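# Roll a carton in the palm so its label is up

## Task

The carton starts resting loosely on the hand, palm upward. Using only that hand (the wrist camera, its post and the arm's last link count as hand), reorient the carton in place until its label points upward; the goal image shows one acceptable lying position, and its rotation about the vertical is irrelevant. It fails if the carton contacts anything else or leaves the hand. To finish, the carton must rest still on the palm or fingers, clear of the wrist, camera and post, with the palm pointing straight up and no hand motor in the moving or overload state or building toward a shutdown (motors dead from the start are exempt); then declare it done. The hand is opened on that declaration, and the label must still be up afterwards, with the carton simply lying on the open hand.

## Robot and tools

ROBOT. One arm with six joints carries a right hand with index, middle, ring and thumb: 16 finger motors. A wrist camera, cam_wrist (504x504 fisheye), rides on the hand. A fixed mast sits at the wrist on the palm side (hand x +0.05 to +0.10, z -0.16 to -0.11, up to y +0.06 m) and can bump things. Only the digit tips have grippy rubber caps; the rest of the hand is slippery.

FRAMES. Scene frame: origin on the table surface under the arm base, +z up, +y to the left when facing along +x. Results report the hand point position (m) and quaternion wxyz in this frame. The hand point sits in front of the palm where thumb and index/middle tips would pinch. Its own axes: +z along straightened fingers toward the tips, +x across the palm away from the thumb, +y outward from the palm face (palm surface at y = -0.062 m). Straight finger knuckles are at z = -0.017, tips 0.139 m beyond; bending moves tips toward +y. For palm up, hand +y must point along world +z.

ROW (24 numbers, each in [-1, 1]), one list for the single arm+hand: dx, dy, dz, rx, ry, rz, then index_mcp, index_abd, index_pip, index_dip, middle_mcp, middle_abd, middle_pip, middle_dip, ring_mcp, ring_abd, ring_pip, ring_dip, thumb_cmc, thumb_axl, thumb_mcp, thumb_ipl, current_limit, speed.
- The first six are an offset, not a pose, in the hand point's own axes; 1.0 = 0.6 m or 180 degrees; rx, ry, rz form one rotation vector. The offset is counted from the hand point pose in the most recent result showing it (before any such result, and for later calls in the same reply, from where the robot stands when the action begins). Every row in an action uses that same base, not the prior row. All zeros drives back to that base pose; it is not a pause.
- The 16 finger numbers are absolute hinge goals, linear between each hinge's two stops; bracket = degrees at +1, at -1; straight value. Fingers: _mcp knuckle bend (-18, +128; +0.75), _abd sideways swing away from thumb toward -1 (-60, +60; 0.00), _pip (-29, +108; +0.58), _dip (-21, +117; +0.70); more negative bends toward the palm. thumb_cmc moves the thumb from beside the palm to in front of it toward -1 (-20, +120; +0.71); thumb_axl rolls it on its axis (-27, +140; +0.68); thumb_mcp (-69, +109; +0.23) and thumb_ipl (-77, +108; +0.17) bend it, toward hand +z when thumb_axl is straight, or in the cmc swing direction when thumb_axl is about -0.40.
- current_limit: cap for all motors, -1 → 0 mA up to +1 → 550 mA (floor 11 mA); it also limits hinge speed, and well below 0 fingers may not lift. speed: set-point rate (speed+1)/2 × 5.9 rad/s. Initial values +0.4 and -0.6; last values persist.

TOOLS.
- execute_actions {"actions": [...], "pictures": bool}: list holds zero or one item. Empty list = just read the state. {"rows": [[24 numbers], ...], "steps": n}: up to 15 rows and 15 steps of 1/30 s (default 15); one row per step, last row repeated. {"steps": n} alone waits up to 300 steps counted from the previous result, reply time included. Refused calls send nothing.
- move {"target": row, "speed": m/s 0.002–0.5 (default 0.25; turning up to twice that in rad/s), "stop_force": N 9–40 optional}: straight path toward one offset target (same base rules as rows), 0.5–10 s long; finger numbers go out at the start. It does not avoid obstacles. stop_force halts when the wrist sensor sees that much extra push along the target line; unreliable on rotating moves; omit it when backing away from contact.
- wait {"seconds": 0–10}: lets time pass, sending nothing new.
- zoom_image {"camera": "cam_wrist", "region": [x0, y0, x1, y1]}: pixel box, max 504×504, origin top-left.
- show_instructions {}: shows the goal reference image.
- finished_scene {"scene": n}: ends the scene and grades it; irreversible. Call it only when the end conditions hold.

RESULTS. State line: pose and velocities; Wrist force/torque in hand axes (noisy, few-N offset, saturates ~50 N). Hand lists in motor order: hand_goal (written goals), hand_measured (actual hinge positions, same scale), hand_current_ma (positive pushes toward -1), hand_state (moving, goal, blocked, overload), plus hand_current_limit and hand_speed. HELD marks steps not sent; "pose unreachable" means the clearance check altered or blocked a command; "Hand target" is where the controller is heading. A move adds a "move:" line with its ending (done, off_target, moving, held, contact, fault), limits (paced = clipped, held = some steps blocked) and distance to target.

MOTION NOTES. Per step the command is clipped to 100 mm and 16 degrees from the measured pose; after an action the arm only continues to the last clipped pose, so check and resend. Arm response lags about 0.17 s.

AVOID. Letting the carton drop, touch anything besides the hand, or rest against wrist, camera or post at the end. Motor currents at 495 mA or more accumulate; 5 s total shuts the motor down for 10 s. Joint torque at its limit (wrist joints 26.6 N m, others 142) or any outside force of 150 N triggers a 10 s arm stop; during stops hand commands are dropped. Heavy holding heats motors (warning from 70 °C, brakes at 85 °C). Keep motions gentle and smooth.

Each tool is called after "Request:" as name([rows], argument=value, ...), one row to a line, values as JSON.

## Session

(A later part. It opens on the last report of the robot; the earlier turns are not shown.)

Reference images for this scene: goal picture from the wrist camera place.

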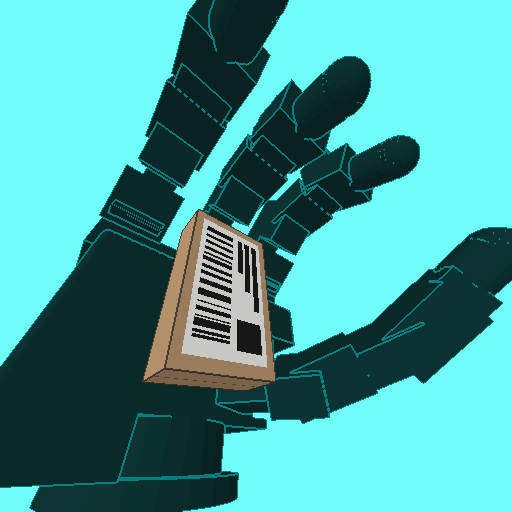

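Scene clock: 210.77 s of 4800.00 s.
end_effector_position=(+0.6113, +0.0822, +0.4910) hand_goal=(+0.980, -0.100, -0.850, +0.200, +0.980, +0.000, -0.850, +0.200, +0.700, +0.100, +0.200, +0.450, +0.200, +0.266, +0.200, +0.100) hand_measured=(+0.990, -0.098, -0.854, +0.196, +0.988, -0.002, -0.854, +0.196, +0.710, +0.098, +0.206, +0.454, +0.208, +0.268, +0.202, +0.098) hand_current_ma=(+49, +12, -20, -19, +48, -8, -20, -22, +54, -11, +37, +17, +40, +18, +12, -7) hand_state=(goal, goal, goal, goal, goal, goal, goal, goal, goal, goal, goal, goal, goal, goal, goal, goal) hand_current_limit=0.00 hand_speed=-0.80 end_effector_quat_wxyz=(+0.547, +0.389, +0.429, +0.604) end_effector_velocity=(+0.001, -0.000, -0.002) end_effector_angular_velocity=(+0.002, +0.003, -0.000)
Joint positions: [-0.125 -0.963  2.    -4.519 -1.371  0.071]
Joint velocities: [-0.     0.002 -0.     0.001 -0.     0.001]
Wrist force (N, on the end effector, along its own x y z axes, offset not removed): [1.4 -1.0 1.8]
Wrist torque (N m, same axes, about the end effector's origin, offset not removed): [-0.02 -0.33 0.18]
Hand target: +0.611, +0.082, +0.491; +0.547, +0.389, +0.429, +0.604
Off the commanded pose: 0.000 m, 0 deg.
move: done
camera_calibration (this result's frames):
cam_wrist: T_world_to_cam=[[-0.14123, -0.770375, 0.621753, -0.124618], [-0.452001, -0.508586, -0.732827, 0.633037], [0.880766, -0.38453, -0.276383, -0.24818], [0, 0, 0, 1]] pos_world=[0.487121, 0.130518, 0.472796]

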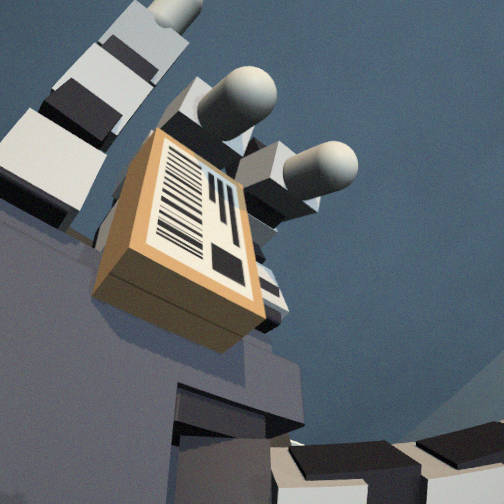

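Request:
move(target=[0,0,0,0,0,0, 0.75,-0.1,-0.7,0.25, 0.75,0,-0.7,0.25, 0.7,0.1,0.2,0.45, 0.2,0.266,0.2,0.1, 0.0,-0.88], speed=0.05)

Scene clock: 214.10 s of 4800.00 s.
end_effector_position=(+0.6113, +0.0822, +0.4910) hand_goal=(+0.750, -0.100, -0.700, +0.250, +0.750, +0.000, -0.700, +0.250, +0.700, +0.100, +0.200, +0.450, +0.200, +0.266, +0.200, +0.100) hand_measured=(+0.770, -0.098, -0.704, +0.246, +0.772, -0.002, -0.704, +0.246, +0.710, +0.098, +0.206, +0.454, +0.208, +0.268, +0.202, +0.098) hand_current_ma=(+103, +12, -20, -18, +119, -8, -20, -22, +54, -11, +37, +17, +40, +18, +12, -7) hand_state=(goal, goal, goal, goal, blocked, goal, goal, goal, goal, goal, goal, goal, goal, goal, goal, goal) hand_current_limit=0.00 hand_speed=-0.88 end_effector_quat_wxyz=(+0.547, +0.389, +0.429, +0.604) end_effector_velocity=(+0.000, +0.001, -0.001) end_effector_angular_velocity=(-0.000, +0.001, +0.001)
Joint positions: [-0.125 -0.963  2.    -4.519 -1.371  0.071]
Joint velocities: [ 0.001  0.001  0.    -0.     0.    -0.   ]
Wrist force (N, on the end effector, along its own x y z axes, offset not removed): [-0.7 0.1 -0.9]
Wrist torque (N m, same axes, about the end effector's origin, offset not removed): [0.09 0.00 -0.18]
Hand target: +0.611, +0.082, +0.491; +0.547, +0.389, +0.429, +0.604
Off the commanded pose: 0.000 m, 0 deg.
move: done
camera_calibration (this result's frames):
cam_wrist: T_world_to_cam=[[-0.14123, -0.770375, 0.621753, -0.124618], [-0.452001, -0.508586, -0.732827, 0.633036], [0.880767, -0.38453, -0.276383, -0.24818], [0, 0, 0, 1]] pos_world=[0.487121, 0.130518, 0.472796]

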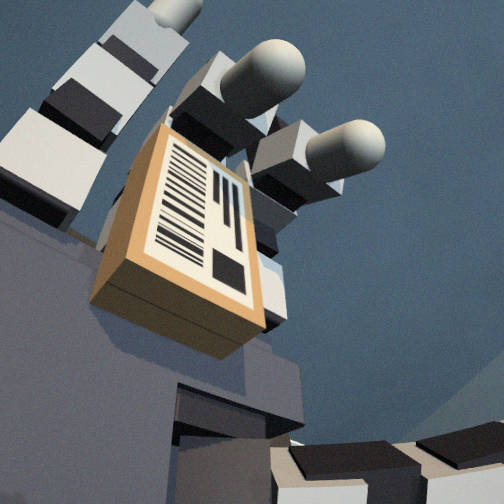

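Request:
move(target=[0,0,0,0.03,0,0, 0.55,-0.1,-0.45,0.3, 0.55,0,-0.45,0.3, 0.6,0.1,0.2,0.45, 0.2,0.266,0.2,0.1, 0.0,-0.9], speed=0.04)

Scene clock: 218.87 s of 4800.00 s.
end_effector_position=(+0.6113, +0.0822, +0.4910) hand_goal=(+0.550, -0.100, -0.450, +0.300, +0.550, +0.000, -0.450, +0.300, +0.600, +0.100, +0.200, +0.450, +0.200, +0.266, +0.200, +0.100) hand_measured=(+0.568, -0.098, -0.454, +0.296, +0.570, -0.002, -0.454, +0.296, +0.628, +0.098, +0.206, +0.452, +0.208, +0.268, +0.202, +0.098) hand_current_ma=(+100, +12, -18, -18, +106, -8, -18, -21, +150, -11, +35, +16, +40, +18, +12, -7) hand_state=(goal, goal, goal, goal, goal, goal, goal, goal, blocked, goal, goal, goal, goal, goal, goal, goal) hand_current_limit=0.00 hand_speed=-0.90 end_effector_quat_wxyz=(+0.529, +0.414, +0.457, +0.583) end_effector_velocity=(+0.000, -0.000, +0.000) end_effector_angular_velocity=(-0.002, +0.013, -0.001)
Joint positions: [-0.132 -1.029  2.065 -4.423 -1.358  0.054]
Joint velocities: [-0.001 -0.01   0.009  0.014  0.001 -0.004]
Wrist force (N, on the end effector, along its own x y z axes, offset not removed): [3.7 1.1 1.1]
Wrist torque (N m, same axes, about the end effector's origin, offset not removed): [0.04 -0.69 0.34]
Hand target: +0.611, +0.082, +0.491; +0.528, +0.415, +0.457, +0.583
Off the commanded pose: 0.000 m, 0 deg.
move: done
camera_calibration (this result's frames):
cam_wrist: T_world_to_cam=[[-0.0827943, -0.764519, 0.639262, -0.169418], [-0.517672, -0.515136, -0.683118, 0.649326], [0.851564, -0.387486, -0.353119, -0.19241], [0, 0, 0, 1]] pos_world=[0.48596, 0.130411, 0.483925]

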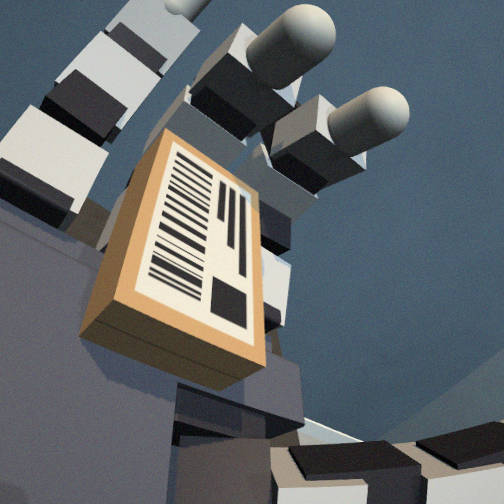

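Request:
move(target=[0,0,0,0.02,0,0, 0.42,-0.1,-0.2,0.35, 0.42,0,-0.2,0.35, 0.5,0.1,0.2,0.45, 0.2,0.266,0.2,0.1, 0.0,-0.9], speed=0.04)

Scene clock: 222.43 s of 4800.00 s.
end_effector_position=(+0.6113, +0.0822, +0.4910) hand_goal=(+0.420, -0.100, -0.200, +0.350, +0.420, +0.000, -0.200, +0.350, +0.500, +0.100, +0.200, +0.450, +0.200, +0.266, +0.200, +0.100) hand_measured=(+0.438, -0.098, -0.202, +0.346, +0.440, -0.002, -0.202, +0.346, +0.528, +0.098, +0.206, +0.452, +0.208, +0.268, +0.202, +0.098) hand_current_ma=(+100, +12, -13, -16, +111, -8, -13, -19, +148, -11, +34, +16, +40, +18, +12, -7) hand_state=(goal, goal, goal, goal, blocked, goal, goal, goal, blocked, goal, goal, goal, goal, goal, goal, goal) hand_current_limit=0.00 hand_speed=-0.90 end_effector_quat_wxyz=(+0.515, +0.431, +0.475, +0.569) end_effector_velocity=(+0.001, +0.000, -0.000) end_effector_angular_velocity=(-0.001, +0.002, +0.000)
Joint positions: [-0.137 -1.077  2.105 -4.351 -1.351  0.041]
Joint velocities: [ 0.     0.    -0.     0.002  0.    -0.001]
Wrist force (N, on the end effector, along its own x y z axes, offset not removed): [4.3 -1.7 1.1]
Wrist torque (N m, same axes, about the end effector's origin, offset not removed): [-0.27 -0.71 0.31]
Hand target: +0.611, +0.082, +0.491; +0.515, +0.431, +0.475, +0.569
Off the commanded pose: 0.000 m, 0 deg.
move: done
camera_calibration (this result's frames):
cam_wrist: T_world_to_cam=[[-0.0425886, -0.76049, 0.647951, -0.198594], [-0.55923, -0.51928, -0.646228, 0.656968], [0.827918, -0.389876, -0.403173, -0.153191], [0, 0, 0, 1]] pos_world=[0.485767, 0.130396, 0.491468]

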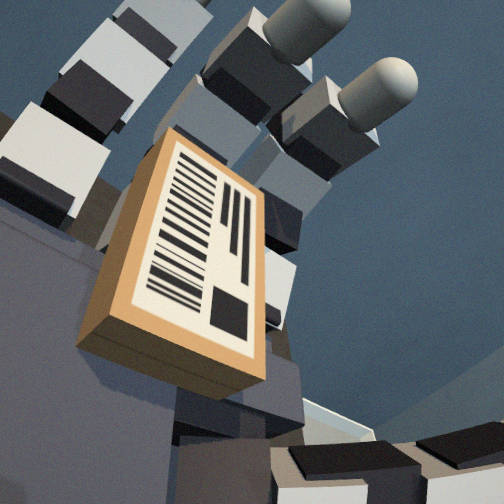

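Request:
move(target=[0,0,0,0.0,0,0, 0.28,-0.1,0.05,0.4, 0.28,0,0.05,0.4, 0.4,0.1,0.2,0.45, 0.2,0.266,0.2,0.1, 0.0,-0.9], speed=0.04)

Scene clock: 229.17 s of 4800.00 s.
end_effector_position=(+0.6113, +0.0822, +0.4910) hand_goal=(+0.280, -0.100, +0.050, +0.400, +0.280, +0.000, +0.050, +0.400, +0.400, +0.100, +0.200, +0.450, +0.200, +0.266, +0.200, +0.100) hand_measured=(+0.298, -0.098, +0.048, +0.398, +0.300, -0.002, +0.048, +0.396, +0.426, +0.098, +0.206, +0.452, +0.208, +0.268, +0.202, +0.098) hand_current_ma=(+97, +12, -11, -15, +105, -8, -11, -18, +140, -11, +32, +15, +40, +18, +12, -7) hand_state=(goal, goal, goal, goal, goal, goal, goal, goal, blocked, goal, goal, goal, goal, goal, goal, goal) hand_current_limit=0.00 hand_speed=-0.90 end_effector_quat_wxyz=(+0.515, +0.431, +0.475, +0.569) end_effector_velocity=(+0.000, -0.000, -0.001) end_effector_angular_velocity=(-0.000, +0.002, -0.000)
Joint positions: [-0.137 -1.077  2.105 -4.351 -1.351  0.041]
Joint velocities: [ 0.     0.002  0.001 -0.001 -0.    -0.   ]
Wrist force (N, on the end effector, along its own x y z axes, offset not removed): [1.7 -1.5 1.1]
Wrist torque (N m, same axes, about the end effector's origin, offset not removed): [-0.40 -0.20 0.15]
Hand target: +0.611, +0.082, +0.491; +0.515, +0.431, +0.475, +0.569
Off the commanded pose: 0.000 m, 0 deg.
move: done
camera_calibration (this result's frames):
cam_wrist: T_world_to_cam=[[-0.0425975, -0.76048, 0.647962, -0.198604], [-0.55922, -0.51929, -0.646228, 0.656965], [0.827924, -0.389881, -0.403156, -0.153181], [0, 0, 0, 1]] pos_world=[0.485751, 0.130398, 0.491481]

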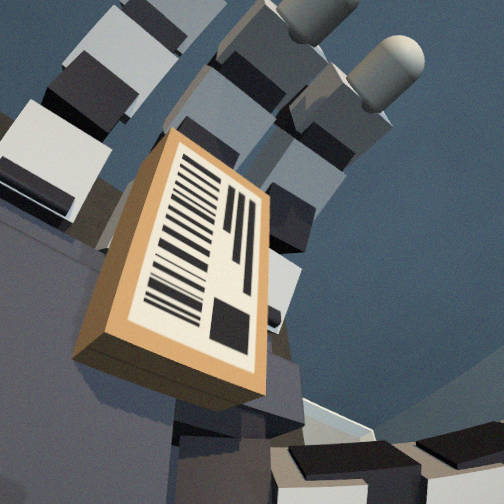

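Request:
move(target=[0,0,0,0.0,0,0, 0.1,-0.1,0.25,0.45, 0.1,0,0.25,0.45, 0.3,0.1,0.25,0.45, 0.2,0.266,0.2,0.1, 0.0,-0.9], speed=0.04)

Scene clock: 234.13 s of 4800.00 s.
end_effector_position=(+0.6113, +0.0822, +0.4910) hand_goal=(+0.100, -0.100, +0.250, +0.450, +0.100, +0.000, +0.250, +0.450, +0.300, +0.100, +0.250, +0.450, +0.200, +0.266, +0.200, +0.100) hand_measured=(+0.116, -0.098, +0.248, +0.448, +0.116, -0.002, +0.248, +0.446, +0.324, +0.098, +0.250, +0.452, +0.208, +0.268, +0.202, +0.098) hand_current_ma=(+86, +12, -10, -15, +90, -8, -10, -18, +130, -11, -5, +15, +40, +18, +12, -7) hand_state=(goal, goal, goal, goal, goal, goal, goal, goal, blocked, goal, goal, goal, goal, goal, goal, goal) hand_current_limit=0.00 hand_speed=-0.90 end_effector_quat_wxyz=(+0.515, +0.431, +0.475, +0.569) end_effector_velocity=(+0.000, +0.000, -0.000) end_effector_angular_velocity=(-0.000, +0.002, -0.000)
Joint positions: [-0.137 -1.077  2.105 -4.351 -1.351  0.041]
Joint velocities: [ 0.     0.    -0.     0.002 -0.    -0.   ]
Wrist force (N, on the end effector, along its own x y z axes, offset not removed): [4.7 -0.8 4.9]
Wrist torque (N m, same axes, about the end effector's origin, offset not removed): [-0.43 -0.70 0.42]
Hand target: +0.611, +0.082, +0.491; +0.515, +0.431, +0.475, +0.569
Off the commanded pose: 0.000 m, 0 deg.
move: done
camera_calibration (this result's frames):
cam_wrist: T_world_to_cam=[[-0.0425946, -0.760482, 0.647961, -0.198597], [-0.559233, -0.519284, -0.646222, 0.656967], [0.827916, -0.389886, -0.403167, -0.153192], [0, 0, 0, 1]] pos_world=[0.485768, 0.130395, 0.491467]

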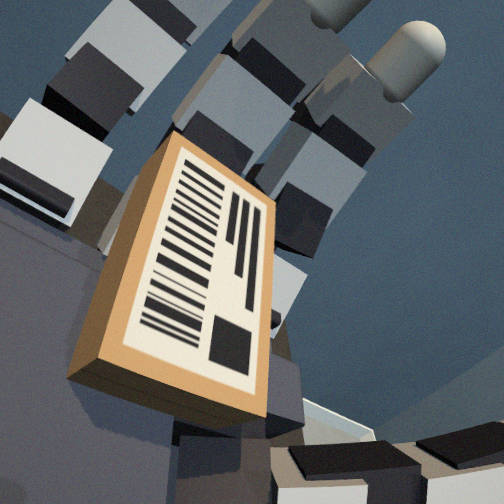

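Request:
move(target=[0,0,0,0.0567,0,0, 0.25,-0.05,0.3,0.45, 0.25,0,0.3,0.45, 0.35,0.05,0.3,0.45, 0.2,0.266,0.2,0.1, 0.0,-0.9], speed=0.05)

Scene clock: 239.07 s of 4800.00 s.
end_effector_position=(+0.6113, +0.0822, +0.4910) hand_goal=(+0.250, -0.050, +0.300, +0.450, +0.250, +0.000, +0.300, +0.450, +0.350, +0.050, +0.300, +0.450, +0.200, +0.266, +0.200, +0.100) hand_measured=(+0.258, -0.054, +0.300, +0.448, +0.258, -0.002, +0.300, +0.446, +0.360, +0.054, +0.300, +0.452, +0.208, +0.268, +0.202, +0.098) hand_current_ma=(+39, -18, -4, -13, +39, -8, -4, -15, +51, +15, -2, +15, +41, +18, +12, -7) hand_state=(goal, goal, goal, goal, goal, goal, goal, goal, goal, goal, goal, goal, goal, goal, goal, goal) hand_current_limit=0.00 hand_speed=-0.90 end_effector_quat_wxyz=(+0.475, +0.474, +0.524, +0.524) end_effector_velocity=(+0.000, +0.001, -0.002) end_effector_angular_velocity=(-0.001, +0.015, +0.001)
Joint positions: [-0.148 -1.223  2.193 -4.112 -1.336  0.   ]
Joint velocities: [ 0.    -0.008  0.005  0.018  0.001 -0.003]
Wrist force (N, on the end effector, along its own x y z axes, offset not removed): [0.8 0.7 3.0]
Wrist torque (N m, same axes, about the end effector's origin, offset not removed): [-0.03 -0.34 0.08]
Hand target: +0.611, +0.082, +0.491; +0.475, +0.475, +0.524, +0.524
Off the commanded pose: 0.000 m, 0 deg.
move: done
camera_calibration (this result's frames):
cam_wrist: T_world_to_cam=[[0.0728246, -0.748926, 0.65864, -0.275345], [-0.663139, -0.529627, -0.528906, 0.663756], [0.744945, -0.398252, -0.535212, -0.0369704], [0, 0, 0, 1]] pos_world=[0.487755, 0.130606, 0.512631]

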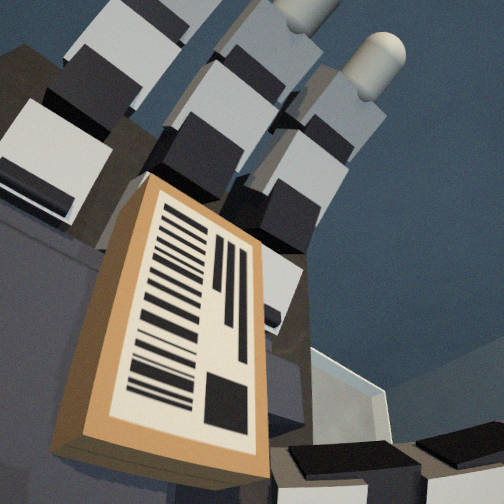

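Request:
wait(seconds=0.5)

Request:
zoom_image(camera="cam_wrist", region=[0, 300, 360, 504])

Scene clock: 243.20 s of 4800.00 s.
end_effector_position=(+0.6113, +0.0822, +0.4910) hand_goal=(+0.250, -0.050, +0.300, +0.450, +0.250, +0.000, +0.300, +0.450, +0.350, +0.050, +0.300, +0.450, +0.200, +0.266, +0.200, +0.100) hand_measured=(+0.258, -0.054, +0.300, +0.448, +0.258, -0.002, +0.300, +0.446, +0.360, +0.054, +0.300, +0.452, +0.208, +0.268, +0.202, +0.098) hand_current_ma=(+39, -18, -4, -13, +39, -8, -4, -15, +51, +15, -2, +15, +41, +18, +12, -7) hand_state=(goal, goal, goal, goal, goal, goal, goal, goal, goal, goal, goal, goal, goal, goal, goal, goal) hand_current_limit=0.00 hand_speed=-0.90 end_effector_quat_wxyz=(+0.475, +0.475, +0.524, +0.524) end_effector_velocity=(-0.000, +0.000, +0.000) end_effector_angular_velocity=(-0.001, -0.000, +0.000)
Joint positions: [-0.148 -1.224  2.193 -4.11  -1.336  0.   ]
Joint velocities: [ 0.    -0.001  0.     0.001 -0.    -0.001]
Wrist force (N, on the end effector, along its own x y z axes, offset not removed): [2.9 -0.5 4.9]
Wrist torque (N m, same axes, about the end effector's origin, offset not removed): [-0.47 -0.45 0.13]
Hand target: +0.611, +0.082, +0.491; +0.475, +0.475, +0.524, +0.524
Off the commanded pose: 0.000 m, 0 deg.
Steps of this call (steps 1 to 124: nothing new was sent). Readings (end_effector_position | what the end effector reports):
1: (+0.6113, +0.0822, +0.4910) | hand_goal=(+0.250, -0.050, +0.300, +0.450, +0.250, +0.000, +0.300, +0.450, +0.350, +0.050, +0.300, +0.450, +0.200, +0.266, +0.200, +0.100) hand_measured=(+0.258, -0.054, +0.300, +0.448, +0.258, -0.002, +0.300, +0.446, +0.360, +0.054, +0.300, +0.452, +0.208, +0.268, +0.202, +0.098) hand_current_ma=(+39, -18, -4, -13, +39, -8, -4, -15, +51, +15, -2, +15, +41, +18, +12, -7) hand_state=(goal, goal, goal, goal, goal, goal, goal, goal, goal, goal, goal, goal, goal, goal, goal, goal) hand_current_limit=0.00 hand_speed=-0.90
2: (+0.6113, +0.0822, +0.4910) | hand_goal=(+0.250, -0.050, +0.300, +0.450, +0.250, +0.000, +0.300, +0.450, +0.350, +0.050, +0.300, +0.450, +0.200, +0.266, +0.200, +0.100) hand_measured=(+0.258, -0.054, +0.300, +0.448, +0.258, -0.002, +0.300, +0.446, +0.360, +0.054, +0.300, +0.452, +0.208, +0.268, +0.202, +0.098) hand_current_ma=(+39, -18, -4, -13, +39, -8, -4, -15, +51, +15, -2, +15, +41, +18, +12, -7) hand_state=(goal, goal, goal, goal, goal, goal, goal, goal, goal, goal, goal, goal, goal, goal, goal, goal) hand_current_limit=0.00 hand_speed=-0.90
4: (+0.6113, +0.0822, +0.4910) | hand_goal=(+0.250, -0.050, +0.300, +0.450, +0.250, +0.000, +0.300, +0.450, +0.350, +0.050, +0.300, +0.450, +0.200, +0.266, +0.200, +0.100) hand_measured=(+0.258, -0.054, +0.300, +0.448, +0.258, -0.002, +0.300, +0.446, +0.360, +0.054, +0.300, +0.452, +0.208, +0.268, +0.202, +0.098) hand_current_ma=(+39, -18, -4, -13, +39, -8, -4, -15, +51, +15, -2, +15, +41, +18, +12, -7) hand_state=(goal, goal, goal, goal, goal, goal, goal, goal, goal, goal, goal, goal, goal, goal, goal, goal) hand_current_limit=0.00 hand_speed=-0.90
8: (+0.6113, +0.0822, +0.4910) | hand_goal=(+0.250, -0.050, +0.300, +0.450, +0.250, +0.000, +0.300, +0.450, +0.350, +0.050, +0.300, +0.450, +0.200, +0.266, +0.200, +0.100) hand_measured=(+0.258, -0.054, +0.300, +0.448, +0.258, -0.002, +0.300, +0.446, +0.360, +0.054, +0.300, +0.452, +0.208, +0.268, +0.202, +0.098) hand_current_ma=(+39, -18, -4, -13, +39, -8, -4, -15, +51, +15, -2, +15, +41, +18, +12, -7) hand_state=(goal, goal, goal, goal, goal, goal, goal, goal, goal, goal, goal, goal, goal, goal, goal, goal) hand_current_limit=0.00 hand_speed=-0.90
124: the state above
camera_calibration (this result's frames):
cam_wrist: T_world_to_cam=[[0.073479, -0.74886, 0.658642, -0.275755], [-0.663663, -0.529681, -0.528195, 0.663738], [0.744414, -0.398305, -0.535911, -0.0363047], [0, 0, 0, 1]] pos_world=[0.487787, 0.130607, 0.512751]

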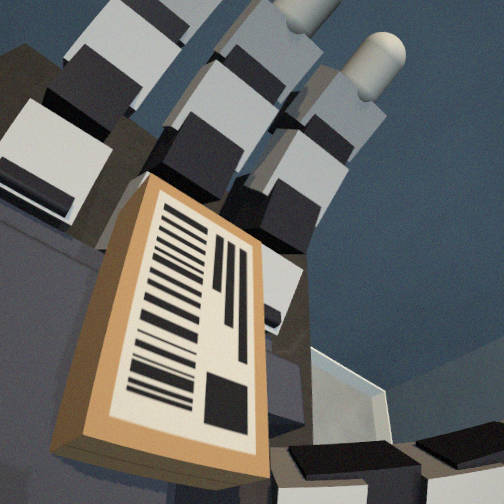

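Region (0, 300, 360, 504) of cam_wrist's 504x504 image, scaled by 1.400, with more detail than that image has; it fills the top 286 rows of this view, and the rest is white.

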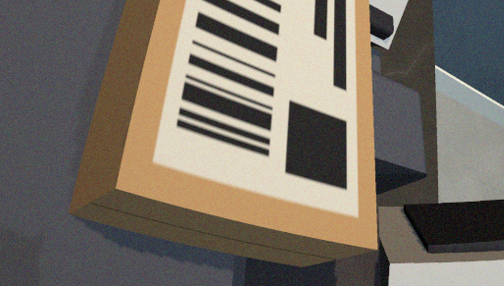

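Request:
finished_scene(scene=2)

The scene is finished: the task was done.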